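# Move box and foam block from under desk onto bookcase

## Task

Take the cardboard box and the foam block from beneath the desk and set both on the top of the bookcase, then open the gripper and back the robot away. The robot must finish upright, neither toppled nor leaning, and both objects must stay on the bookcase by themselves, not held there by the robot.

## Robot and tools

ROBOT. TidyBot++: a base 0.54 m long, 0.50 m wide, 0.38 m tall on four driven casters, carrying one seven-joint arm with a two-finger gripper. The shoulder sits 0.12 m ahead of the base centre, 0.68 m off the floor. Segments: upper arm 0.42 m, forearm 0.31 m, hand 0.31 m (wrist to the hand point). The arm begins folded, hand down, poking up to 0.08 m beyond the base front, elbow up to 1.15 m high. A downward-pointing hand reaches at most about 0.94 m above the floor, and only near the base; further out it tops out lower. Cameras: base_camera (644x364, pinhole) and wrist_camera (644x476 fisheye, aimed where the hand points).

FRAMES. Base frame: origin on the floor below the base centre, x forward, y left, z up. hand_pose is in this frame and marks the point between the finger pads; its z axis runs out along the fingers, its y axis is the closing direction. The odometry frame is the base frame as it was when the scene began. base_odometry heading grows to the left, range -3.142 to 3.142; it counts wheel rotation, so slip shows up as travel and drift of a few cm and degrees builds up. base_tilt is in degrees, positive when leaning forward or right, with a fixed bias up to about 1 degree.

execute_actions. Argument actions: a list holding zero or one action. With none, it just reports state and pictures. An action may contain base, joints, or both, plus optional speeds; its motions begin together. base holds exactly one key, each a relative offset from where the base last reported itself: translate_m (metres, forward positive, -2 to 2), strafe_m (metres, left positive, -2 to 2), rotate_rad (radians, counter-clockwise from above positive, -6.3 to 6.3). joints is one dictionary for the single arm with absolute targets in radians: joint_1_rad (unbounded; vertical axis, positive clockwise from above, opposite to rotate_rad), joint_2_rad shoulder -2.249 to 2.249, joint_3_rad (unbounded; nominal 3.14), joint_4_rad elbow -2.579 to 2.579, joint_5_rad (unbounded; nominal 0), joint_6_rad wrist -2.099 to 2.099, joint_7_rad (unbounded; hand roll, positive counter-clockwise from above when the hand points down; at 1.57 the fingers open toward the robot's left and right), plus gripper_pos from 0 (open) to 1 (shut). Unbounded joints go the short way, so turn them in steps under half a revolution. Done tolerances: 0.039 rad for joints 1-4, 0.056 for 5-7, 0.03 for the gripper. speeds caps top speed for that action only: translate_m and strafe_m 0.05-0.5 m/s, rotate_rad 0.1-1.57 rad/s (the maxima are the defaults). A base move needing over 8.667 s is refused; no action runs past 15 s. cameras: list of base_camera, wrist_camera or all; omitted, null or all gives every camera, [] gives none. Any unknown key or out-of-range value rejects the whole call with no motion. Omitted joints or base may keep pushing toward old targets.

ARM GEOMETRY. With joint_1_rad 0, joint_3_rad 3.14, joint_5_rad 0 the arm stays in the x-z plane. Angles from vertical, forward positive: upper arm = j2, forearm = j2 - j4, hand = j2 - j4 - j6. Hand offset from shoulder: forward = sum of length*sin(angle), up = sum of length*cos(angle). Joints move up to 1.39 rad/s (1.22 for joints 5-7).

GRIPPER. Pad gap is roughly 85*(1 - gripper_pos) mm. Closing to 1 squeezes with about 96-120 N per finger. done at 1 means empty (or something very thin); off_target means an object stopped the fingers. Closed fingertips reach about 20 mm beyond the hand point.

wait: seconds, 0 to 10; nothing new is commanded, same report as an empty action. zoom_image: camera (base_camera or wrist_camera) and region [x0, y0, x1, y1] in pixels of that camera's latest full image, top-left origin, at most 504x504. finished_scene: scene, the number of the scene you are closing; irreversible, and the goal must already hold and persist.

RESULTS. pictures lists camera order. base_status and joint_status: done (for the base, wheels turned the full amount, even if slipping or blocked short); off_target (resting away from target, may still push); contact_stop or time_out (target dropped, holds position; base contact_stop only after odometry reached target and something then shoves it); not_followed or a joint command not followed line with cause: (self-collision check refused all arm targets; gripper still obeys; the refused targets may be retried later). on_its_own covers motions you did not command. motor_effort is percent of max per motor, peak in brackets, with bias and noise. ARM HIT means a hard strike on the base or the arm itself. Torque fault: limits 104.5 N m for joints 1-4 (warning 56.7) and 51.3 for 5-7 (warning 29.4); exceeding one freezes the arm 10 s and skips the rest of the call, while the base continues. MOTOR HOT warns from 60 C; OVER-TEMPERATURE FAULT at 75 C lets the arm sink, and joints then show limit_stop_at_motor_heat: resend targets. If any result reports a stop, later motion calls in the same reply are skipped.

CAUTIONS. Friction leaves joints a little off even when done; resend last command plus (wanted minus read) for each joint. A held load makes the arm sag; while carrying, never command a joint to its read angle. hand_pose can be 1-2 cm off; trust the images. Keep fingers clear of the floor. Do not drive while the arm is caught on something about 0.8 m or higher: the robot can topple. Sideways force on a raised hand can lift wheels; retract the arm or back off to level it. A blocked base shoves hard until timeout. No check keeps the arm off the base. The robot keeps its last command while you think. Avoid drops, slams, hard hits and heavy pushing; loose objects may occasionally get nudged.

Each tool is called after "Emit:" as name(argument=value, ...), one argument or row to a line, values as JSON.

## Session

Emit:
execute_actions(
  actions=[
    {"joints": {"joint_6_rad": 0.4}},
  ],
)

Scene clock: 1.53 s.
base_odometry: x=+0.000 y=+0.000 heading=+0.000 (m, m, rad; odometry frame)
base_tilt: forward=+0.0 right=+0.0 (deg)
base_status: not commanded
joint_positions: joint_1_rad=-0.044 joint_2_rad=-0.323 joint_3_rad=+3.103 joint_4_rad=-2.507 joint_5_rad=+0.002 joint_6_rad=+0.376 joint_7_rad=+1.589 gripper_pos=+0.000
joint_status: all done
motor_effort: joint_1_rad=+0(0) joint_2_rad=-8(8) joint_3_rad=+1(0) joint_4_rad=+19(19) joint_5_rad=+0(1) joint_6_rad=+8(9) joint_7_rad=-1(1) (%)
hand_pose: x=+0.5430 y=+0.0376 z=+0.8263 quat_wxyz=(-0.014, +0.785, +0.044, +0.618) (m; base frame)
pictures: base_camera, wrist_camera
camera_calibration (this result's frames):
wrist_camera: T_world_to_cam=[[0.122154, -0.99223, -0.0236401, -0.00109549], [-0.193172, -0.000404967, -0.981165, 0.975121], [0.973531, 0.12442, -0.19172, -0.238722], [0, 0, 0, 1]] pos_world=[0.420903, 0.0290096, 0.910961]
Images, in order (width x height): base_camera 644x364, wrist_camera 644x476.

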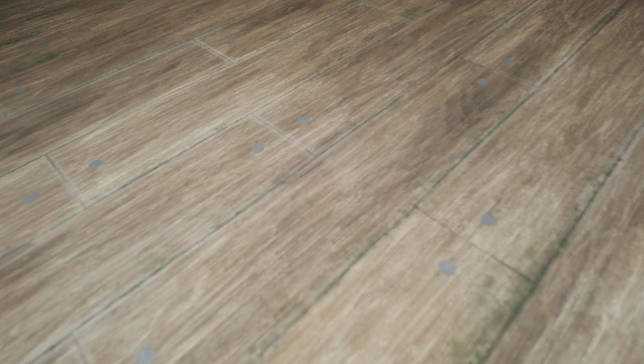

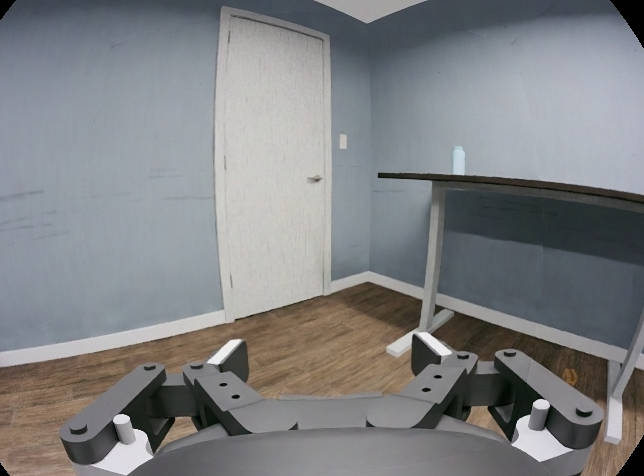

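Emit:
execute_actions(
  actions=[
    {"base": {"rotate_rad": -0.85}},
  ],
  cameras=["wrist_camera"],
)

Emit:
execute_actions(
  actions=[
    {"base": {"rotate_rad": -1.57}},
  ],
  cameras=["wrist_camera"],
)

Scene clock: 3.53 s.
base_odometry: x=+0.000 y=+0.000 heading=-0.849 (m, m, rad; odometry frame)
base_tilt: forward=+0.0 right=+0.1 (deg)
base_status: done
joint_positions: joint_1_rad=-0.044 joint_2_rad=-0.323 joint_3_rad=+3.104 joint_4_rad=-2.507 joint_5_rad=+0.002 joint_6_rad=+0.376 joint_7_rad=+1.589 gripper_pos=+0.000
joint_status: not commanded
motor_effort: joint_1_rad=+0(1) joint_2_rad=-8(9) joint_3_rad=+0(2) joint_4_rad=+19(19) joint_5_rad=+0(0) joint_6_rad=+8(8) joint_7_rad=-1(1) (%)
hand_pose: x=+0.5431 y=+0.0371 z=+0.8263 quat_wxyz=(-0.014, +0.785, +0.043, +0.618) (m; base frame)
pictures: wrist_camera
camera_calibration (this result's frames):
wrist_camera: T_world_to_cam=[[0.121249, -0.992333, -0.0239439, -0.000781495], [-0.193185, 0.0000698104, -0.981162, 0.975126], [0.973642, 0.123591, -0.191695, -0.238762], [0, 0, 0, 1]] pos_world=[0.420943, 0.0286652, 0.910969]
Images, in order (width x height): wrist_camera 644x476.

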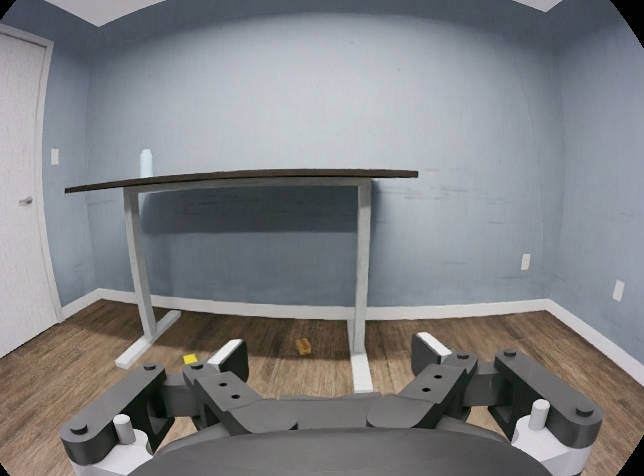

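Scene clock: 5.83 s.
base_odometry: x=+0.000 y=+0.000 heading=-2.419 (m, m, rad; odometry frame)
base_tilt: forward=+0.0 right=+0.1 (deg)
base_status: done
joint_positions: joint_1_rad=-0.044 joint_2_rad=-0.323 joint_3_rad=+3.104 joint_4_rad=-2.507 joint_5_rad=+0.002 joint_6_rad=+0.376 joint_7_rad=+1.589 gripper_pos=+0.000
joint_status: not commanded
motor_effort: joint_1_rad=+0(1) joint_2_rad=-9(9) joint_3_rad=+0(2) joint_4_rad=+19(19) joint_5_rad=+0(0) joint_6_rad=+9(9) joint_7_rad=-1(1) (%)
hand_pose: x=+0.5431 y=+0.0369 z=+0.8263 quat_wxyz=(-0.014, +0.785, +0.043, +0.618) (m; base frame)
pictures: wrist_camera
camera_calibration (this result's frames):
wrist_camera: T_world_to_cam=[[0.120676, -0.992398, -0.0241364, -0.000582437], [-0.193193, 0.000370716, -0.981161, 0.97513], [0.973711, 0.123066, -0.19168, -0.238786], [0, 0, 0, 1]] pos_world=[0.420968, 0.0284469, 0.910974]
Images, in order (width x height): wrist_camera 644x476.

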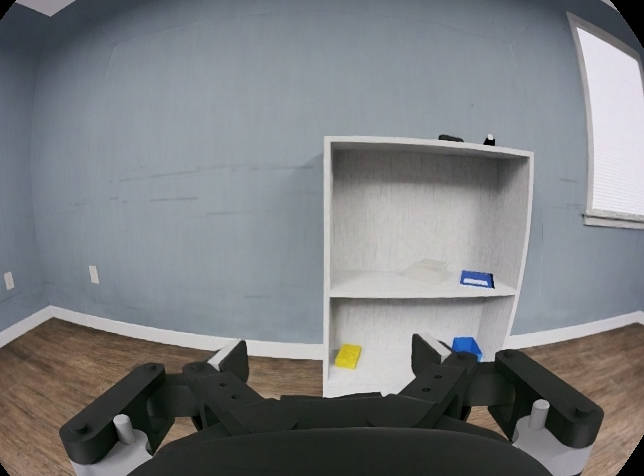

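Emit:
execute_actions(
  actions=[
    {"base": {"rotate_rad": 1.57}, "joints": {"joint_1_rad": 0.0, "joint_2_rad": 1.443, "joint_3_rad": 3.14, "joint_4_rad": -1.493, "joint_5_rad": 0.0, "joint_6_rad": -0.24, "joint_7_rad": 1.57}},
  ],
  cameras=[],
)

Emit:
execute_actions(
  actions=[
    {"base": {"strafe_m": 0.27}},
  ],
  cameras=[],
)

Emit:
execute_actions(
  actions=[
    {"base": {"translate_m": 1.05}},
  ],
)

Scene clock: 11.30 s.
base_odometry: x=+0.000 y=+0.000 heading=-0.849 (m, m, rad; odometry frame)
base_tilt: forward=+0.0 right=+0.1 (deg)
base_status: done
joint_positions: joint_1_rad=-0.014 joint_2_rad=+1.433 joint_3_rad=+3.131 joint_4_rad=-1.516 joint_5_rad=+0.002 joint_6_rad=-0.197 joint_7_rad=+1.589 gripper_pos=+0.000
joint_status: all done
motor_effort: joint_1_rad=+0(4) joint_2_rad=-43(46) joint_3_rad=-1(4) joint_4_rad=+3(19) joint_5_rad=+0(1) joint_6_rad=+1(8) joint_7_rad=-1(2) (%)
hand_pose: x=+0.5940 y=+0.0141 z=+0.1197 quat_wxyz=(-0.005, +1.000, +0.018, -0.003) (m; base frame)
pictures: none
No camera images: the call's "cameras" was empty. Leave "cameras" out to get every camera's image.

Scene clock: 13.10 s.
base_odometry: x=+0.203 y=+0.179 heading=-0.848 (m, m, rad; odometry frame)
base_tilt: forward=+0.0 right=+0.0 (deg)
base_status: done
joint_positions: joint_1_rad=-0.009 joint_2_rad=+1.433 joint_3_rad=+3.135 joint_4_rad=-1.516 joint_5_rad=+0.002 joint_6_rad=-0.197 joint_7_rad=+1.589 gripper_pos=+0.000
joint_status: not commanded
motor_effort: joint_1_rad=+0(4) joint_2_rad=-44(44) joint_3_rad=-1(3) joint_4_rad=+3(4) joint_5_rad=+0(0) joint_6_rad=+0(1) joint_7_rad=-1(1) (%)
hand_pose: x=+0.5944 y=+0.0093 z=+0.1197 quat_wxyz=(-0.003, +1.000, +0.015, -0.002) (m; base frame)
pictures: none
No camera images: the call's "cameras" was empty. Leave "cameras" out to get every camera's image.

Scene clock: 16.53 s.
base_odometry: x=+0.898 y=-0.609 heading=-0.848 (m, m, rad; odometry frame)
base_tilt: forward=+0.0 right=+0.0 (deg)
base_status: done
joint_positions: joint_1_rad=-0.009 joint_2_rad=+1.434 joint_3_rad=+3.135 joint_4_rad=-1.507 joint_5_rad=+0.002 joint_6_rad=-0.200 joint_7_rad=+1.589 gripper_pos=+0.000
joint_status: not commanded
motor_effort: joint_1_rad=+0(1) joint_2_rad=-44(46) joint_3_rad=-1(2) joint_4_rad=+4(5) joint_5_rad=+1(1) joint_6_rad=+1(1) joint_7_rad=-1(1) (%)
hand_pose: x=+0.5984 y=+0.0093 z=+0.1200 quat_wxyz=(-0.003, +1.000, +0.015, +0.000) (m; base frame)
pictures: base_camera, wrist_camera
camera_calibration (this result's frames):
wrist_camera: T_world_to_cam=[[-0.0151868, -0.998409, -0.0543029, 0.0333717], [-0.998883, 0.0175792, -0.0438551, 0.662271], [0.04474, 0.0535762, -0.997561, 0.228651], [0, 0, 0, 1]] pos_world=[0.651809, 0.00942609, 0.258949]
Images, in order (width x height): base_camera 644x364, wrist_camera 644x476.

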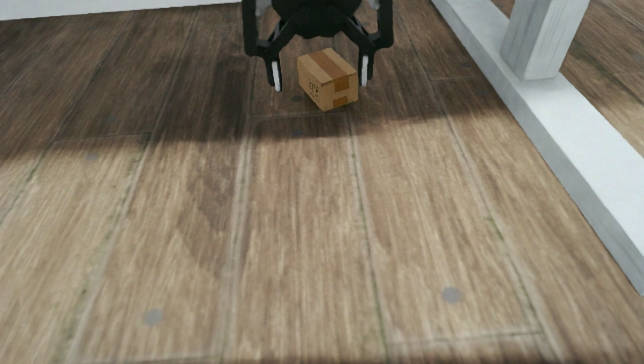

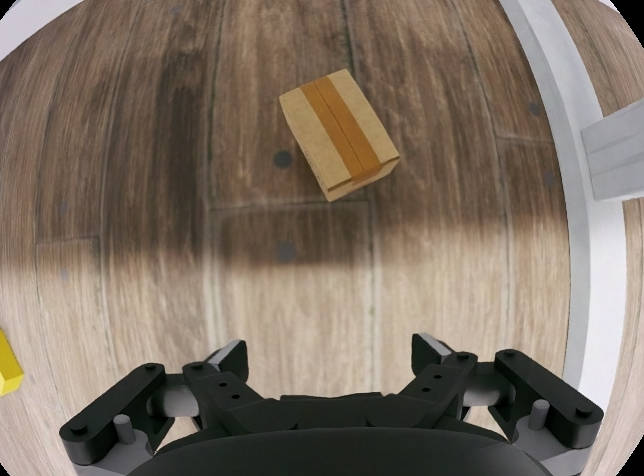

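Emit:
execute_actions(
  actions=[
    {"base": {"translate_m": 0.155}, "joints": {"joint_7_rad": 2.021}},
  ],
  cameras=[],
)

Emit:
execute_actions(
  actions=[
    {"base": {"strafe_m": -0.01}},
  ],
)

Scene clock: 20.33 s.
base_odometry: x=+1.000 y=-0.725 heading=-0.848 (m, m, rad; odometry frame)
base_tilt: forward=+0.0 right=+0.0 (deg)
base_status: done
joint_positions: joint_1_rad=-0.009 joint_2_rad=+1.434 joint_3_rad=+3.135 joint_4_rad=-1.502 joint_5_rad=+0.002 joint_6_rad=-0.201 joint_7_rad=+1.995 gripper_pos=+0.000
joint_status: all done
motor_effort: joint_1_rad=+0(1) joint_2_rad=-44(45) joint_3_rad=-1(2) joint_4_rad=+4(5) joint_5_rad=+0(0) joint_6_rad=+0(1) joint_7_rad=-1(1) (%)
hand_pose: x=+0.6016 y=+0.0094 z=+0.1204 quat_wxyz=(-0.002, +0.976, +0.216, +0.003) (m; base frame)
pictures: none
No camera images: the call's "cameras" was empty. Leave "cameras" out to get every camera's image.

Scene clock: 20.97 s.
base_odometry: x=+0.993 y=-0.731 heading=-0.847 (m, m, rad; odometry frame)
base_tilt: forward=+0.0 right=+0.0 (deg)
base_status: done
joint_positions: joint_1_rad=-0.005 joint_2_rad=+1.434 joint_3_rad=+3.136 joint_4_rad=-1.502 joint_5_rad=+0.002 joint_6_rad=-0.201 joint_7_rad=+1.995 gripper_pos=+0.000
joint_status: not commanded
motor_effort: joint_1_rad=+0(3) joint_2_rad=-44(45) joint_3_rad=-1(3) joint_4_rad=+4(4) joint_5_rad=+0(0) joint_6_rad=+1(1) joint_7_rad=-1(1) (%)
hand_pose: x=+0.6016 y=+0.0070 z=+0.1203 quat_wxyz=(-0.002, +0.977, +0.214, +0.003) (m; base frame)
pictures: base_camera, wrist_camera
camera_calibration (this result's frames):
wrist_camera: T_world_to_cam=[[0.377209, -0.924712, -0.0511959, -0.205848], [-0.925724, -0.374835, -0.0503346, 0.625095], [0.0273551, 0.0663799, -0.997419, 0.239299], [0, 0, 0, 1]] pos_world=[0.649767, 0.0280729, 0.259607]
Images, in order (width x height): base_camera 644x364, wrist_camera 644x476.

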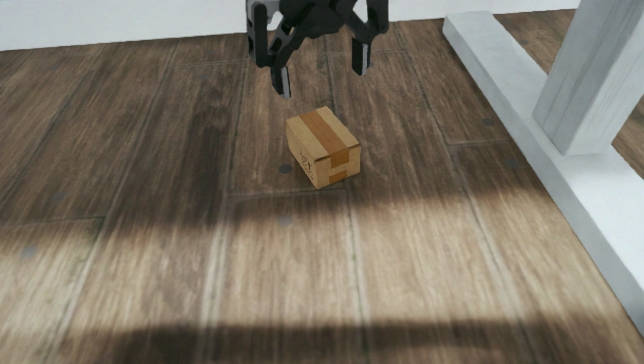

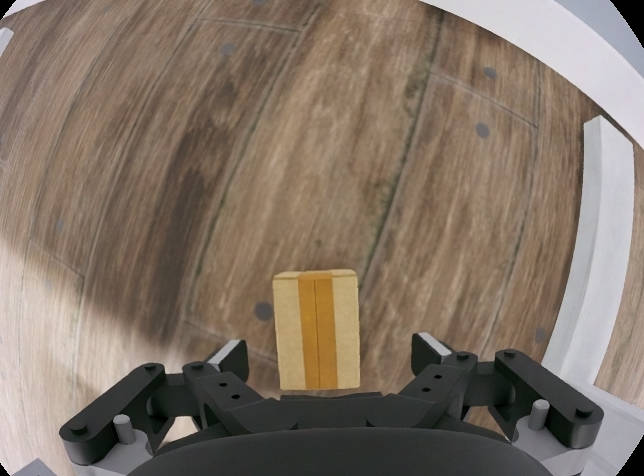

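Emit:
execute_actions(
  actions=[
    {"base": {"strafe_m": 0.009}},
  ],
  cameras=["wrist_camera"],
)

Scene clock: 21.90 s.
base_odometry: x=+1.000 y=-0.726 heading=-0.847 (m, m, rad; odometry frame)
base_tilt: forward=+0.0 right=+0.0 (deg)
base_status: done
joint_positions: joint_1_rad=-0.005 joint_2_rad=+1.434 joint_3_rad=+3.136 joint_4_rad=-1.502 joint_5_rad=+0.002 joint_6_rad=-0.201 joint_7_rad=+1.995 gripper_pos=+0.000
joint_status: not commanded
motor_effort: joint_1_rad=-1(3) joint_2_rad=-44(45) joint_3_rad=-2(3) joint_4_rad=+3(4) joint_5_rad=+0(0) joint_6_rad=+0(1) joint_7_rad=+0(1) (%)
hand_pose: x=+0.6016 y=+0.0069 z=+0.1203 quat_wxyz=(-0.002, +0.977, +0.214, +0.003) (m; base frame)
pictures: wrist_camera
camera_calibration (this result's frames):
wrist_camera: T_world_to_cam=[[0.377007, -0.924796, -0.0511777, -0.205839], [-0.925807, -0.374636, -0.0502857, 0.625082], [0.027331, 0.0663387, -0.997423, 0.239322], [0, 0, 0, 1]] pos_world=[0.649767, 0.027943, 0.259604]
Images, in order (width x height): wrist_camera 644x476.

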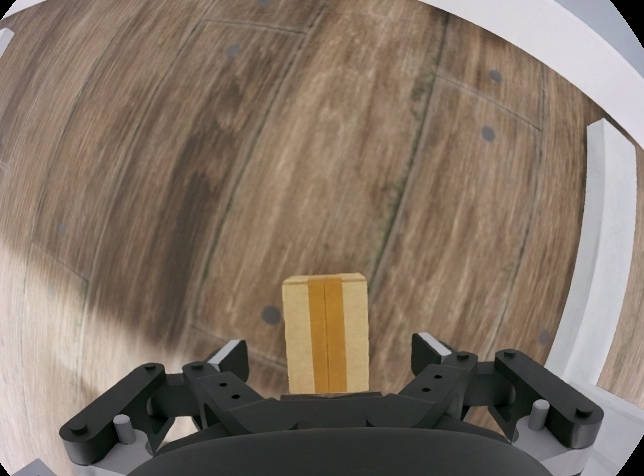

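Emit:
execute_actions(
  actions=[
    {"joints": {"joint_2_rad": 1.66, "joint_4_rad": -1.245, "joint_6_rad": -0.268}},
  ],
)

Scene clock: 23.67 s.
base_odometry: x=+1.000 y=-0.726 heading=-0.847 (m, m, rad; odometry frame)
base_tilt: forward=+0.0 right=+0.1 (deg)
base_status: not commanded
joint_positions: joint_1_rad=-0.005 joint_2_rad=+1.655 joint_3_rad=+3.136 joint_4_rad=-1.267 joint_5_rad=+0.002 joint_6_rad=-0.226 joint_7_rad=+1.995 gripper_pos=+0.000
joint_status: all done
motor_effort: joint_1_rad=+0(0) joint_2_rad=-44(47) joint_3_rad=-1(1) joint_4_rad=+4(5) joint_5_rad=+0(1) joint_6_rad=+0(1) joint_7_rad=-1(1) (%)
hand_pose: x=+0.6048 y=+0.0068 z=+0.0283 quat_wxyz=(-0.003, +0.977, +0.214, -0.002) (m; base frame)
pictures: base_camera, wrist_camera
camera_calibration (this result's frames):
wrist_camera: T_world_to_cam=[[0.375375, -0.925222, -0.0552925, -0.210699], [-0.92673, -0.373598, -0.0399553, 0.623638], [0.0163104, 0.0662394, -0.99767, 0.154159], [0, 0, 0, 1]] pos_world=[0.654521, 0.0278357, 0.167067]
Images, in order (width x height): base_camera 644x364, wrist_camera 644x476.

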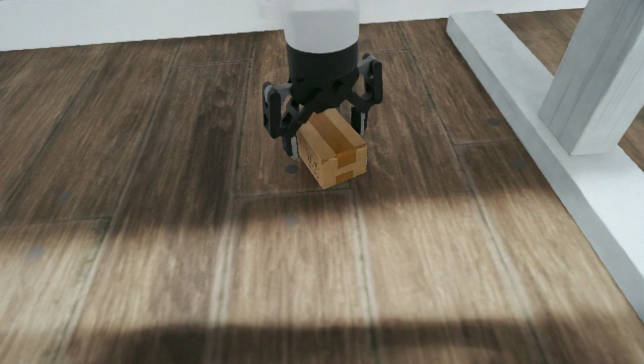

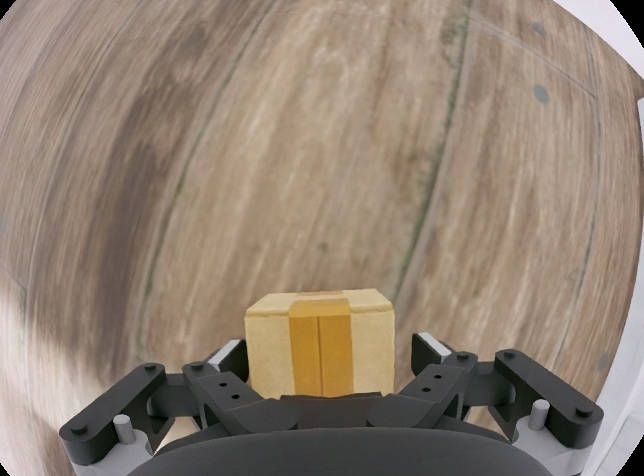

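Emit:
execute_actions(
  actions=[
    {"base": {"translate_m": -0.022}},
  ],
  cameras=["wrist_camera"],
)

Scene clock: 25.00 s.
base_odometry: x=+0.985 y=-0.709 heading=-0.847 (m, m, rad; odometry frame)
base_tilt: forward=+0.0 right=+0.0 (deg)
base_status: done
joint_positions: joint_1_rad=-0.005 joint_2_rad=+1.657 joint_3_rad=+3.136 joint_4_rad=-1.260 joint_5_rad=+0.002 joint_6_rad=-0.227 joint_7_rad=+1.995 gripper_pos=+0.000
joint_status: not commanded
motor_effort: joint_1_rad=+0(1) joint_2_rad=-44(47) joint_3_rad=-1(2) joint_4_rad=+4(6) joint_5_rad=+0(0) joint_6_rad=+0(1) joint_7_rad=-1(1) (%)
hand_pose: x=+0.6073 y=+0.0069 z=+0.0279 quat_wxyz=(-0.003, +0.977, +0.214, -0.001) (m; base frame)
pictures: wrist_camera
camera_calibration (this result's frames):
wrist_camera: T_world_to_cam=[[0.375537, -0.925233, -0.0540089, -0.211778], [-0.926597, -0.373571, -0.0431546, 0.625913], [0.0197519, 0.0662506, -0.997607, 0.151539], [0, 0, 0, 1]] pos_world=[0.656506, 0.0278398, 0.16675]
Images, in order (width x height): wrist_camera 644x476.

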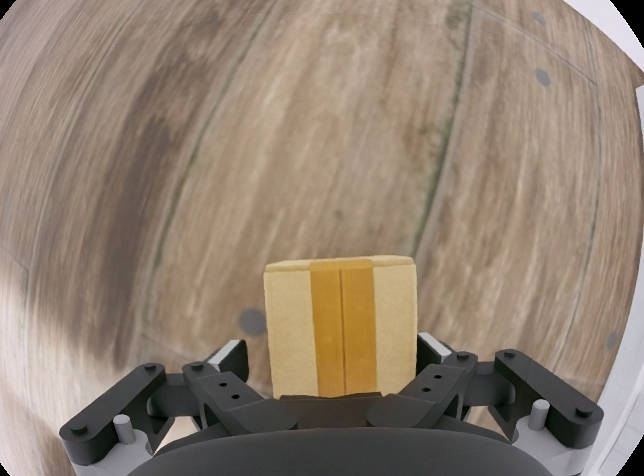

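Better centred along its length. Closing the gripper.

Emit:
execute_actions(
  actions=[
    {"joints": {"gripper_pos": 1.0}},
  ],
  cameras=["wrist_camera"],
)

Emit:
execute_actions(
  actions=[
    {"joints": {"joint_2_rad": 1.45, "joint_4_rad": -1.49, "joint_6_rad": -0.19}},
  ],
  cameras=["base_camera"],
)

Scene clock: 26.33 s.
base_odometry: x=+0.985 y=-0.709 heading=-0.847 (m, m, rad; odometry frame)
base_tilt: forward=+0.0 right=+0.0 (deg)
base_status: not commanded
joint_positions: joint_1_rad=-0.005 joint_2_rad=+1.656 joint_3_rad=+3.136 joint_4_rad=-1.260 joint_5_rad=+0.002 joint_6_rad=-0.228 joint_7_rad=+1.995 gripper_pos=+0.347
joint_status: gripper_pos off_target (ended at +0.347, target +1.000)
motor_effort: joint_1_rad=+0(1) joint_2_rad=-43(45) joint_3_rad=-1(2) joint_4_rad=+3(4) joint_5_rad=+0(0) joint_6_rad=+0(2) joint_7_rad=+0(1) (%)
hand_pose: x=+0.6078 y=+0.0069 z=+0.0284 quat_wxyz=(-0.003, +0.977, +0.214, -0.001) (m; base frame)
pictures: wrist_camera
camera_calibration (this result's frames):
wrist_camera: T_world_to_cam=[[0.375544, -0.925231, -0.0539934, -0.21193], [-0.926593, -0.373576, -0.0431879, 0.626378], [0.0197881, 0.0662489, -0.997607, 0.152065], [0, 0, 0, 1]] pos_world=[0.656977, 0.0278421, 0.16731]
Images, in order (width x height): wrist_camera 644x476.

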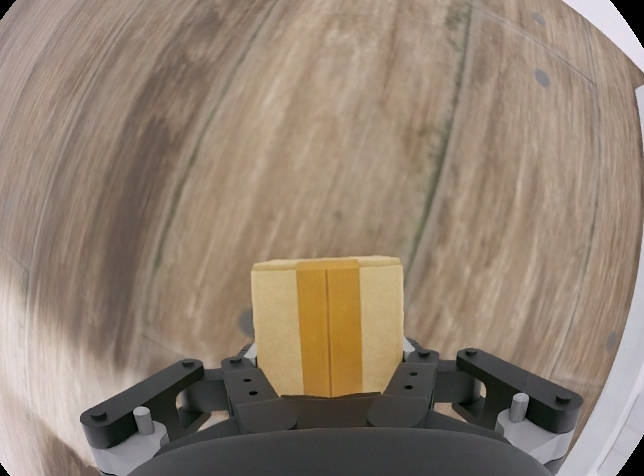

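Scene clock: 27.87 s.
base_odometry: x=+0.985 y=-0.709 heading=-0.847 (m, m, rad; odometry frame)
base_tilt: forward=+0.0 right=+0.1 (deg)
base_status: not commanded
joint_positions: joint_1_rad=-0.005 joint_2_rad=+1.460 joint_3_rad=+3.136 joint_4_rad=-1.468 joint_5_rad=+0.002 joint_6_rad=-0.228 joint_7_rad=+1.995 gripper_pos=+0.347
joint_status: all done
motor_effort: joint_1_rad=+0(1) joint_2_rad=-45(47) joint_3_rad=-1(1) joint_4_rad=+4(5) joint_5_rad=+0(0) joint_6_rad=+0(1) joint_7_rad=-1(0) (%)
hand_pose: x=+0.5993 y=+0.0069 z=+0.1101 quat_wxyz=(-0.004, +0.977, +0.214, -0.007) (m; base frame)
pictures: base_camera
Images, in order (width x height): base_camera 644x364.

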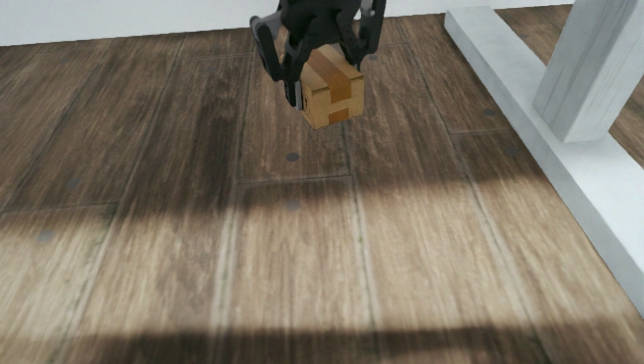

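Emit:
execute_actions(
  actions=[
    {"base": {"translate_m": -1.39}},
  ],
  cameras=[],
)

Emit:
execute_actions(
  actions=[
    {"base": {"rotate_rad": -1.571}, "joints": {"joint_1_rad": 0.0, "joint_2_rad": 0.0, "joint_3_rad": 3.14, "joint_4_rad": -0.70, "joint_5_rad": 0.0, "joint_6_rad": -1.39, "joint_7_rad": 1.57}},
  ],
  cameras=[],
)

Emit:
execute_actions(
  actions=[
    {"base": {"translate_m": 1.05}},
  ],
)

Scene clock: 32.57 s.
base_odometry: x=+0.065 y=+0.333 heading=-0.848 (m, m, rad; odometry frame)
base_tilt: forward=+0.0 right=+0.1 (deg)
base_status: done
joint_positions: joint_1_rad=-0.005 joint_2_rad=+1.459 joint_3_rad=+3.136 joint_4_rad=-1.476 joint_5_rad=+0.002 joint_6_rad=-0.228 joint_7_rad=+1.995 gripper_pos=+0.347
joint_status: not commanded
motor_effort: joint_1_rad=-1(1) joint_2_rad=-44(46) joint_3_rad=-1(2) joint_4_rad=+3(5) joint_5_rad=+1(0) joint_6_rad=+0(1) joint_7_rad=-1(0) (%)
hand_pose: x=+0.5944 y=+0.0069 z=+0.1097 quat_wxyz=(-0.005, +0.977, +0.214, -0.010) (m; base frame)
pictures: none
No camera images: the call's "cameras" was empty. Leave "cameras" out to get every camera's image.

Scene clock: 35.27 s.
base_odometry: x=+0.065 y=+0.333 heading=-2.418 (m, m, rad; odometry frame)
base_tilt: forward=+0.0 right=+0.0 (deg)
base_status: done
joint_positions: joint_1_rad=+0.018 joint_2_rad=+0.003 joint_3_rad=+3.151 joint_4_rad=-0.720 joint_5_rad=+0.002 joint_6_rad=-1.351 joint_7_rad=+1.615 gripper_pos=+0.347
joint_status: all done
motor_effort: joint_1_rad=+0(10) joint_2_rad=-19(56) joint_3_rad=+0(7) joint_4_rad=+17(18) joint_5_rad=+1(2) joint_6_rad=+9(9) joint_7_rad=-1(2) (%)
hand_pose: x=+0.6008 y=-0.0124 z=+1.1879 quat_wxyz=(+0.019, +0.861, +0.007, +0.508) (m; base frame)
pictures: none
No camera images: the call's "cameras" was empty. Leave "cameras" out to get every camera's image.

Scene clock: 38.67 s.
base_odometry: x=-0.723 y=-0.362 heading=-2.419 (m, m, rad; odometry frame)
base_tilt: forward=+0.0 right=+0.0 (deg)
base_status: done
joint_positions: joint_1_rad=+0.018 joint_2_rad=+0.006 joint_3_rad=+3.151 joint_4_rad=-0.720 joint_5_rad=+0.002 joint_6_rad=-1.355 joint_7_rad=+1.615 gripper_pos=+0.347
joint_status: not commanded
motor_effort: joint_1_rad=+0(0) joint_2_rad=-19(23) joint_3_rad=+0(1) joint_4_rad=+17(18) joint_5_rad=+0(1) joint_6_rad=+9(9) joint_7_rad=-2(1) (%)
hand_pose: x=+0.6017 y=-0.0124 z=+1.1858 quat_wxyz=(+0.019, +0.863, +0.007, +0.506) (m; base frame)
pictures: base_camera, wrist_camera
camera_calibration (this result's frames):
wrist_camera: T_world_to_cam=[[0.0132268, -0.999647, -0.0230409, 0.0154122], [-0.449044, 0.0146503, -0.89339, 1.3892], [0.893412, 0.022163, -0.448691, 0.130997], [0, 0, 0, 1]] pos_world=[0.506572, -0.00784872, 1.30023]
Images, in order (width x height): base_camera 644x364, wrist_camera 644x476.

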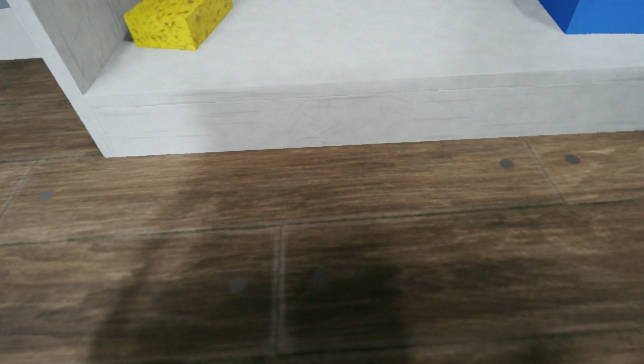

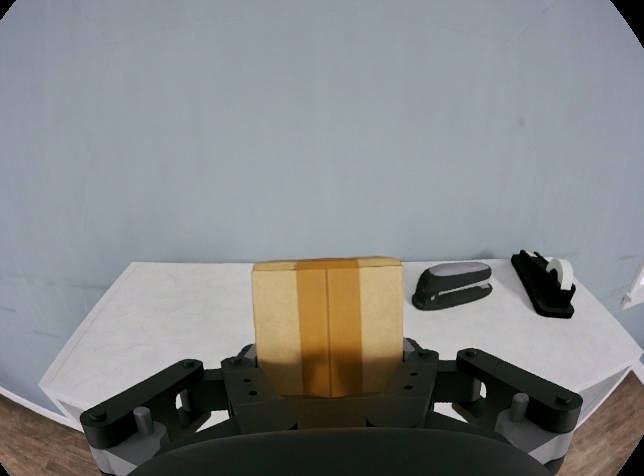

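Emit:
execute_actions(
  actions=[
    {"base": {"strafe_m": 0.035}},
  ],
  cameras=[],
)

Emit:
execute_actions(
  actions=[
    {"base": {"translate_m": 0.178}},
  ],
  cameras=[],
)

Emit:
execute_actions(
  actions=[
    {"joints": {"joint_6_rad": -1.56}},
  ],
)

Scene clock: 40.87 s.
base_odometry: x=-0.699 y=-0.388 heading=-2.419 (m, m, rad; odometry frame)
base_tilt: forward=+0.0 right=+0.0 (deg)
base_status: done
joint_positions: joint_1_rad=+0.013 joint_2_rad=+0.006 joint_3_rad=+3.144 joint_4_rad=-0.720 joint_5_rad=+0.002 joint_6_rad=-1.355 joint_7_rad=+1.615 gripper_pos=+0.347
joint_status: not commanded
motor_effort: joint_1_rad=-1(2) joint_2_rad=-19(21) joint_3_rad=+0(2) joint_4_rad=+17(18) joint_5_rad=+0(1) joint_6_rad=+9(9) joint_7_rad=-1(1) (%)
hand_pose: x=+0.6017 y=-0.0066 z=+1.1858 quat_wxyz=(+0.016, +0.862, +0.012, +0.506) (m; base frame)
pictures: none
No camera images: the call's "cameras" was empty. Leave "cameras" out to get every camera's image.

Scene clock: 42.33 s.
base_odometry: x=-0.833 y=-0.506 heading=-2.418 (m, m, rad; odometry frame)
base_tilt: forward=+0.0 right=+0.1 (deg)
base_status: done
joint_positions: joint_1_rad=+0.013 joint_2_rad=+0.013 joint_3_rad=+3.144 joint_4_rad=-0.720 joint_5_rad=+0.002 joint_6_rad=-1.356 joint_7_rad=+1.615 gripper_pos=+0.347
joint_status: not commanded
motor_effort: joint_1_rad=+0(0) joint_2_rad=-20(24) joint_3_rad=+0(0) joint_4_rad=+17(19) joint_5_rad=+0(0) joint_6_rad=+8(9) joint_7_rad=-1(1) (%)
hand_pose: x=+0.6052 y=-0.0066 z=+1.1822 quat_wxyz=(+0.016, +0.864, +0.012, +0.502) (m; base frame)
pictures: none
No camera images: the call's "cameras" was empty. Leave "cameras" out to get every camera's image.

Scene clock: 42.97 s.
base_odometry: x=-0.833 y=-0.506 heading=-2.418 (m, m, rad; odometry frame)
base_tilt: forward=+0.0 right=+0.1 (deg)
base_status: not commanded
joint_positions: joint_1_rad=+0.013 joint_2_rad=+0.013 joint_3_rad=+3.144 joint_4_rad=-0.719 joint_5_rad=+0.002 joint_6_rad=-1.538 joint_7_rad=+1.615 gripper_pos=+0.347
joint_status: all done
motor_effort: joint_1_rad=+0(0) joint_2_rad=-19(19) joint_3_rad=+0(0) joint_4_rad=+16(18) joint_5_rad=+1(0) joint_6_rad=+8(9) joint_7_rad=-1(1) (%)
hand_pose: x=+0.5728 y=-0.0062 z=+1.1360 quat_wxyz=(+0.014, +0.906, +0.013, +0.422) (m; base frame)
pictures: base_camera, wrist_camera
camera_calibration (this result's frames):
wrist_camera: T_world_to_cam=[[0.0199273, -0.999336, -0.0305097, 0.0255246], [-0.609286, 0.0120565, -0.792859, 1.30925], [0.7927, 0.0343887, -0.608641, 0.373779], [0, 0, 0, 1]] pos_world=[0.500902, -0.00313106, 1.26632]
Images, in order (width x height): base_camera 644x364, wrist_camera 644x476.

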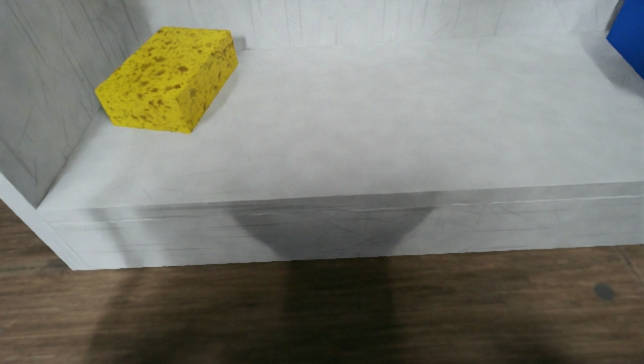

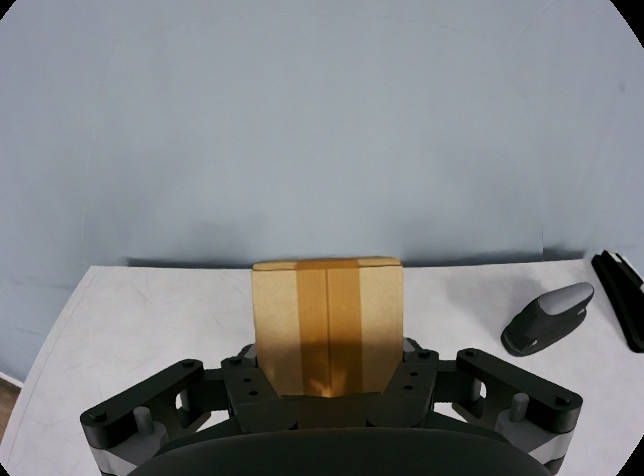

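Emit:
execute_actions(
  actions=[
    {"joints": {"joint_6_rad": -1.65}},
  ],
  cameras=[],
)

Scene clock: 44.13 s.
base_odometry: x=-0.833 y=-0.506 heading=-2.418 (m, m, rad; odometry frame)
base_tilt: forward=+0.0 right=+0.0 (deg)
base_status: not commanded
joint_positions: joint_1_rad=+0.013 joint_2_rad=+0.013 joint_3_rad=+3.144 joint_4_rad=-0.719 joint_5_rad=+0.002 joint_6_rad=-1.619 joint_7_rad=+1.615 gripper_pos=+0.347
joint_status: all done
motor_effort: joint_1_rad=+0(0) joint_2_rad=-18(19) joint_3_rad=+0(0) joint_4_rad=+16(17) joint_5_rad=+0(1) joint_6_rad=+7(8) joint_7_rad=+0(1) (%)
hand_pose: x=+0.5558 y=-0.0059 z=+1.1174 quat_wxyz=(+0.012, +0.923, +0.013, +0.385) (m; base frame)
pictures: none
No camera images: the call's "cameras" was empty. Leave "cameras" out to get every camera's image.

Emit:
execute_actions(
  actions=[
    {"joints": {"gripper_pos": 0.0}},
  ],
  cameras=["wrist_camera"],
)

Scene clock: 45.50 s.
base_odometry: x=-0.833 y=-0.506 heading=-2.418 (m, m, rad; odometry frame)
base_tilt: forward=+0.0 right=+0.0 (deg)
base_status: not commanded
joint_positions: joint_1_rad=+0.013 joint_2_rad=+0.013 joint_3_rad=+3.144 joint_4_rad=-0.719 joint_5_rad=+0.002 joint_6_rad=-1.619 joint_7_rad=+1.615 gripper_pos=+0.000
joint_status: all done
motor_effort: joint_1_rad=+0(0) joint_2_rad=-18(18) joint_3_rad=+0(0) joint_4_rad=+15(16) joint_5_rad=+1(0) joint_6_rad=+7(7) joint_7_rad=-1(1) (%)
hand_pose: x=+0.5558 y=-0.0059 z=+1.1174 quat_wxyz=(+0.012, +0.923, +0.013, +0.385) (m; base frame)
pictures: wrist_camera
camera_calibration (this result's frames):
wrist_camera: T_world_to_cam=[[0.0172177, -0.999295, -0.033375, 0.0302607], [-0.671593, 0.0131703, -0.740803, 1.26053], [0.74072, 0.0351694, -0.670892, 0.474368], [0, 0, 0, 1]] pos_world=[0.494668, -0.00304552, 1.25306]
Images, in order (width x height): wrist_camera 644x476.

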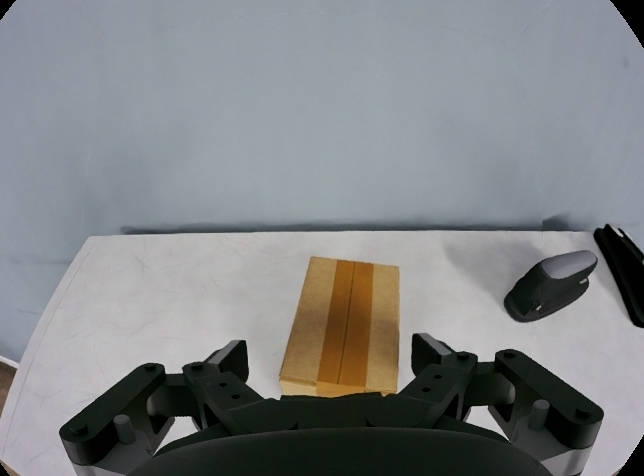

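Emit:
execute_actions(
  actions=[
    {"joints": {"joint_6_rad": -1.30}},
  ],
  cameras=[],
)

Emit:
execute_actions(
  actions=[
    {"base": {"translate_m": -1.82}},
  ],
  cameras=["wrist_camera"],
)

Emit:
execute_actions(
  actions=[
    {"base": {"rotate_rad": 1.571}, "joints": {"joint_1_rad": 0.0, "joint_2_rad": 1.443, "joint_3_rad": 3.14, "joint_4_rad": -1.493, "joint_5_rad": 0.0, "joint_6_rad": -0.19, "joint_7_rad": 1.57}},
  ],
  cameras=[],
)

Emit:
execute_actions(
  actions=[
    {"base": {"translate_m": 1.02}},
  ],
)

Scene clock: 46.97 s.
base_odometry: x=-0.833 y=-0.506 heading=-2.418 (m, m, rad; odometry frame)
base_tilt: forward=+0.0 right=+0.0 (deg)
base_status: not commanded
joint_positions: joint_1_rad=+0.013 joint_2_rad=+0.013 joint_3_rad=+3.144 joint_4_rad=-0.715 joint_5_rad=+0.002 joint_6_rad=-1.324 joint_7_rad=+1.615 gripper_pos=+0.000
joint_status: all done
motor_effort: joint_1_rad=+0(0) joint_2_rad=-18(19) joint_3_rad=+0(0) joint_4_rad=+16(17) joint_5_rad=+1(0) joint_6_rad=+8(8) joint_7_rad=-1(1) (%)
hand_pose: x=+0.6095 y=-0.0067 z=+1.1932 quat_wxyz=(+0.016, +0.855, +0.012, +0.518) (m; base frame)
pictures: none
No camera images: the call's "cameras" was empty. Leave "cameras" out to get every camera's image.

Scene clock: 52.10 s.
base_odometry: x=+0.532 y=+0.698 heading=-2.418 (m, m, rad; odometry frame)
base_tilt: forward=+0.0 right=+0.0 (deg)
base_status: done
joint_positions: joint_1_rad=+0.012 joint_2_rad=+0.001 joint_3_rad=+3.144 joint_4_rad=-0.714 joint_5_rad=+0.002 joint_6_rad=-1.324 joint_7_rad=+1.615 gripper_pos=+0.000
joint_status: not commanded
motor_effort: joint_1_rad=+0(2) joint_2_rad=-16(26) joint_3_rad=+0(2) joint_4_rad=+16(18) joint_5_rad=+1(1) joint_6_rad=+8(8) joint_7_rad=-1(1) (%)
hand_pose: x=+0.6034 y=-0.0061 z=+1.1991 quat_wxyz=(+0.016, +0.852, +0.013, +0.523) (m; base frame)
pictures: wrist_camera
camera_calibration (this result's frames):
wrist_camera: T_world_to_cam=[[0.0273084, -0.999398, -0.0213777, 0.0115021], [-0.412491, 0.00821393, -0.910925, 1.40067], [0.910552, 0.033694, -0.412018, 0.0809814], [0, 0, 0, 1]] pos_world=[0.50371, -0.00273843, 1.30951]
Images, in order (width x height): wrist_camera 644x476.

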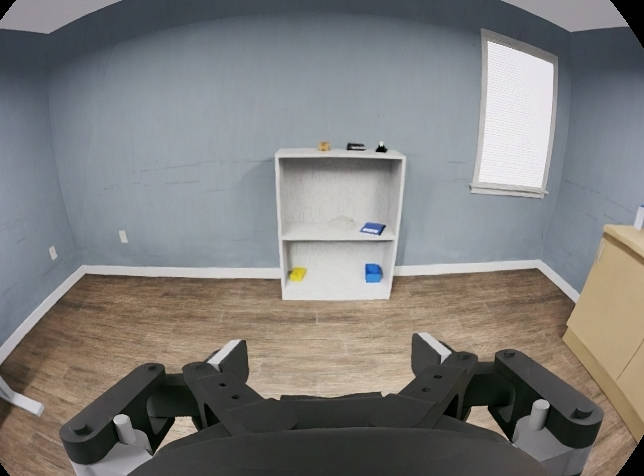

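Scene clock: 54.80 s.
base_odometry: x=+0.532 y=+0.698 heading=-0.847 (m, m, rad; odometry frame)
base_tilt: forward=+0.0 right=+0.1 (deg)
base_status: done
joint_positions: joint_1_rad=-0.011 joint_2_rad=+1.434 joint_3_rad=+3.133 joint_4_rad=-1.474 joint_5_rad=+0.002 joint_6_rad=-0.235 joint_7_rad=+1.615 gripper_pos=+0.000
joint_status: all done
motor_effort: joint_1_rad=-1(7) joint_2_rad=-44(56) joint_3_rad=-1(5) joint_4_rad=+4(18) joint_5_rad=+1(1) joint_6_rad=+0(9) joint_7_rad=-1(1) (%)
hand_pose: x=+0.6082 y=+0.0120 z=+0.1221 quat_wxyz=(-0.004, +1.000, +0.029, +0.000) (m; base frame)
pictures: none
No camera images: the call's "cameras" was empty. Leave "cameras" out to get every camera's image.

Scene clock: 58.17 s.
base_odometry: x=+1.208 y=-0.065 heading=-0.847 (m, m, rad; odometry frame)
base_tilt: forward=+0.0 right=+0.1 (deg)
base_status: done
joint_positions: joint_1_rad=-0.011 joint_2_rad=+1.435 joint_3_rad=+3.133 joint_4_rad=-1.478 joint_5_rad=+0.002 joint_6_rad=-0.230 joint_7_rad=+1.615 gripper_pos=+0.000
joint_status: not commanded
motor_effort: joint_1_rad=+0(1) joint_2_rad=-44(47) joint_3_rad=-1(2) joint_4_rad=+4(5) joint_5_rad=+1(0) joint_6_rad=+0(1) joint_7_rad=+0(1) (%)
hand_pose: x=+0.6068 y=+0.0120 z=+0.1215 quat_wxyz=(-0.004, +1.000, +0.029, +0.000) (m; base frame)
pictures: base_camera, wrist_camera
camera_calibration (this result's frames):
wrist_camera: T_world_to_cam=[[0.0135572, -0.998313, -0.0564538, 0.0190324], [-0.999014, -0.0111365, -0.0429761, 0.671012], [0.0422749, 0.0569808, -0.99748, 0.231076], [0, 0, 0, 1]] pos_world=[0.660324, 0.0133061, 0.260406]
Images, in order (width x height): base_camera 644x364, wrist_camera 644x476.

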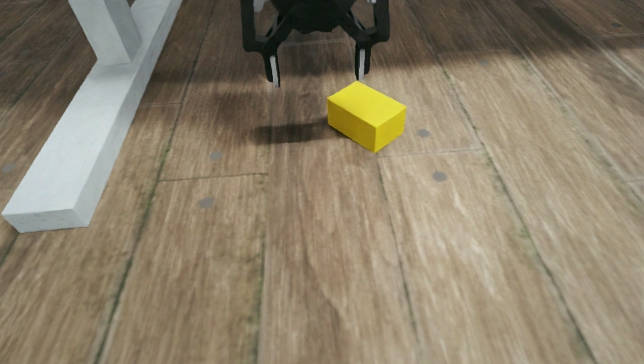

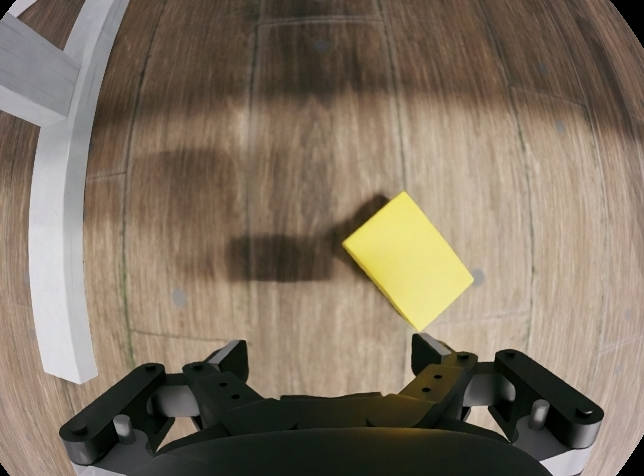

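Emit:
execute_actions(
  actions=[
    {"base": {"strafe_m": -0.062}, "joints": {"joint_7_rad": 2.30}},
  ],
  cameras=[],
)

Emit:
execute_actions(
  actions=[
    {"base": {"translate_m": 0.038}},
  ],
)

Scene clock: 60.47 s.
base_odometry: x=+1.162 y=-0.107 heading=-0.846 (m, m, rad; odometry frame)
base_tilt: forward=+0.0 right=+0.1 (deg)
base_status: done
joint_positions: joint_1_rad=+0.000 joint_2_rad=+1.435 joint_3_rad=+3.140 joint_4_rad=-1.478 joint_5_rad=+0.002 joint_6_rad=-0.230 joint_7_rad=+2.274 gripper_pos=+0.000
joint_status: all done
motor_effort: joint_1_rad=+0(4) joint_2_rad=-44(45) joint_3_rad=-2(3) joint_4_rad=+4(4) joint_5_rad=+0(0) joint_6_rad=+0(0) joint_7_rad=-1(1) (%)
hand_pose: x=+0.6069 y=+0.0023 z=+0.1214 quat_wxyz=(-0.001, +0.938, +0.345, +0.000) (m; base frame)
pictures: none
No camera images: the call's "cameras" was empty. Leave "cameras" out to get every camera's image.

Scene clock: 61.30 s.
base_odometry: x=+1.187 y=-0.135 heading=-0.847 (m, m, rad; odometry frame)
base_tilt: forward=+0.0 right=+0.1 (deg)
base_status: done
joint_positions: joint_1_rad=+0.000 joint_2_rad=+1.435 joint_3_rad=+3.140 joint_4_rad=-1.480 joint_5_rad=+0.002 joint_6_rad=-0.229 joint_7_rad=+2.274 gripper_pos=+0.000
joint_status: not commanded
motor_effort: joint_1_rad=+0(1) joint_2_rad=-45(47) joint_3_rad=-1(2) joint_4_rad=+4(6) joint_5_rad=+0(0) joint_6_rad=+0(1) joint_7_rad=-1(0) (%)
hand_pose: x=+0.6057 y=+0.0023 z=+0.1210 quat_wxyz=(-0.001, +0.938, +0.345, -0.001) (m; base frame)
pictures: base_camera, wrist_camera
camera_calibration (this result's frames):
wrist_camera: T_world_to_cam=[[0.612203, -0.789028, -0.0514083, -0.354348], [-0.790698, -0.61072, -0.0426444, 0.544932], [0.00225157, 0.0667554, -0.997767, 0.255445], [0, 0, 0, 1]] pos_world=[0.647234, 0.0361577, 0.259896]
Images, in order (width x height): base_camera 644x364, wrist_camera 644x476.

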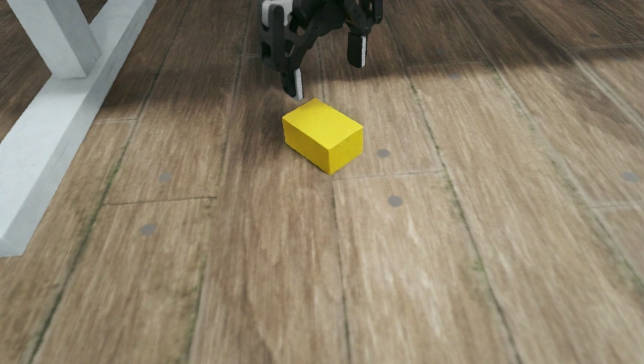

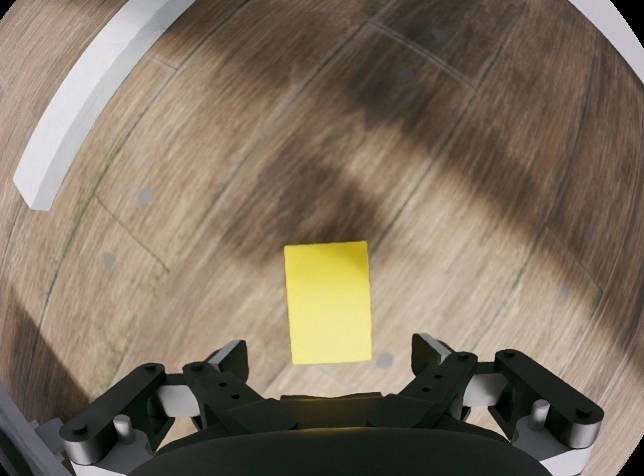

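Emit:
execute_actions(
  actions=[
    {"joints": {"joint_2_rad": 1.662, "joint_4_rad": -1.245, "joint_6_rad": -0.25}},
  ],
)

Scene clock: 63.23 s.
base_odometry: x=+1.187 y=-0.135 heading=-0.847 (m, m, rad; odometry frame)
base_tilt: forward=+0.0 right=+0.1 (deg)
base_status: not commanded
joint_positions: joint_1_rad=+0.000 joint_2_rad=+1.657 joint_3_rad=+3.140 joint_4_rad=-1.267 joint_5_rad=+0.002 joint_6_rad=-0.229 joint_7_rad=+2.274 gripper_pos=+0.000
joint_status: all done
motor_effort: joint_1_rad=+0(0) joint_2_rad=-44(47) joint_3_rad=-1(1) joint_4_rad=+4(4) joint_5_rad=+0(1) joint_6_rad=+0(0) joint_7_rad=-1(1) (%)
hand_pose: x=+0.6024 y=+0.0023 z=+0.0274 quat_wxyz=(-0.003, +0.939, +0.345, -0.005) (m; base frame)
pictures: base_camera, wrist_camera
camera_calibration (this result's frames):
wrist_camera: T_world_to_cam=[[0.611369, -0.789291, -0.0569974, -0.356481], [-0.791316, -0.610379, -0.0354406, 0.538465], [-0.00681707, 0.0667702, -0.997745, 0.167498], [0, 0, 0, 1]] pos_world=[0.64518, 0.0361166, 0.165885]
Images, in order (width x height): base_camera 644x364, wrist_camera 644x476.

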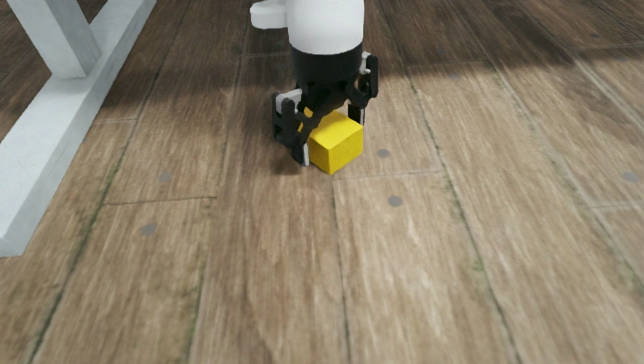

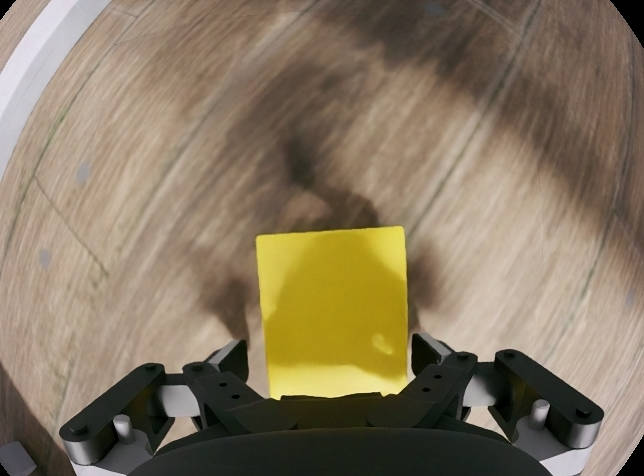

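Emit:
execute_actions(
  actions=[
    {"joints": {"gripper_pos": 1.0}},
  ],
  cameras=["wrist_camera"],
)

Emit:
execute_actions(
  actions=[
    {"joints": {"joint_2_rad": 1.45, "joint_4_rad": -1.49, "joint_6_rad": -0.19}},
  ],
  cameras=["base_camera"],
)

Scene clock: 64.60 s.
base_odometry: x=+1.187 y=-0.135 heading=-0.847 (m, m, rad; odometry frame)
base_tilt: forward=+0.0 right=+0.1 (deg)
base_status: not commanded
joint_positions: joint_1_rad=+0.000 joint_2_rad=+1.655 joint_3_rad=+3.140 joint_4_rad=-1.263 joint_5_rad=+0.002 joint_6_rad=-0.234 joint_7_rad=+2.274 gripper_pos=+0.379
joint_status: gripper_pos off_target (ended at +0.379, target +1.000)
motor_effort: joint_1_rad=+0(1) joint_2_rad=-43(46) joint_3_rad=-2(2) joint_4_rad=+4(9) joint_5_rad=+0(1) joint_6_rad=+1(5) joint_7_rad=-1(1) (%)
hand_pose: x=+0.6048 y=+0.0023 z=+0.0287 quat_wxyz=(-0.002, +0.939, +0.345, -0.004) (m; base frame)
pictures: wrist_camera
camera_calibration (this result's frames):
wrist_camera: T_world_to_cam=[[0.611466, -0.789292, -0.0559285, -0.358002], [-0.791254, -0.610378, -0.0368093, 0.540455], [-0.00508428, 0.0667613, -0.997756, 0.167767], [0, 0, 0, 1]] pos_world=[0.647397, 0.0361137, 0.167262]
Images, in order (width x height): wrist_camera 644x476.

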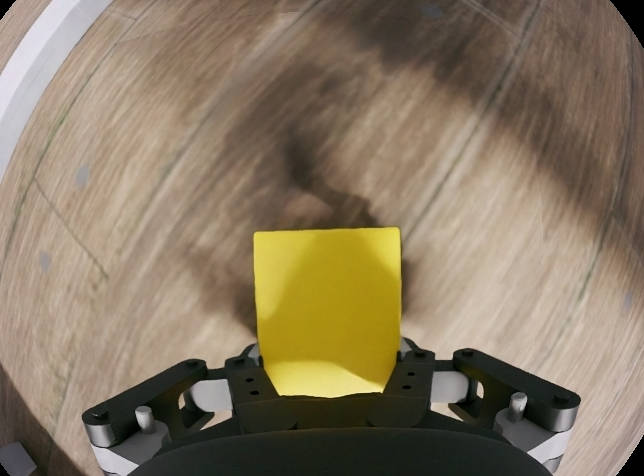

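Scene clock: 65.87 s.
base_odometry: x=+1.187 y=-0.135 heading=-0.847 (m, m, rad; odometry frame)
base_tilt: forward=+0.0 right=+0.1 (deg)
base_status: not commanded
joint_positions: joint_1_rad=+0.000 joint_2_rad=+1.458 joint_3_rad=+3.140 joint_4_rad=-1.467 joint_5_rad=+0.002 joint_6_rad=-0.233 joint_7_rad=+2.274 gripper_pos=+0.379
joint_status: all done
motor_effort: joint_1_rad=+0(0) joint_2_rad=-45(46) joint_3_rad=-1(1) joint_4_rad=+4(6) joint_5_rad=+0(0) joint_6_rad=+0(0) joint_7_rad=-1(1) (%)
hand_pose: x=+0.5996 y=+0.0023 z=+0.1110 quat_wxyz=(-0.004, +0.938, +0.345, -0.007) (m; base frame)
pictures: base_camera
Images, in order (width x height): base_camera 644x364.

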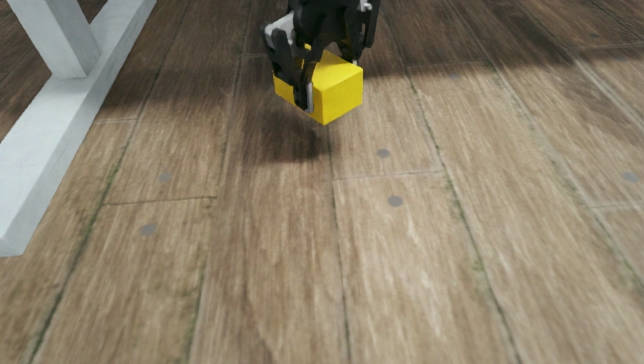

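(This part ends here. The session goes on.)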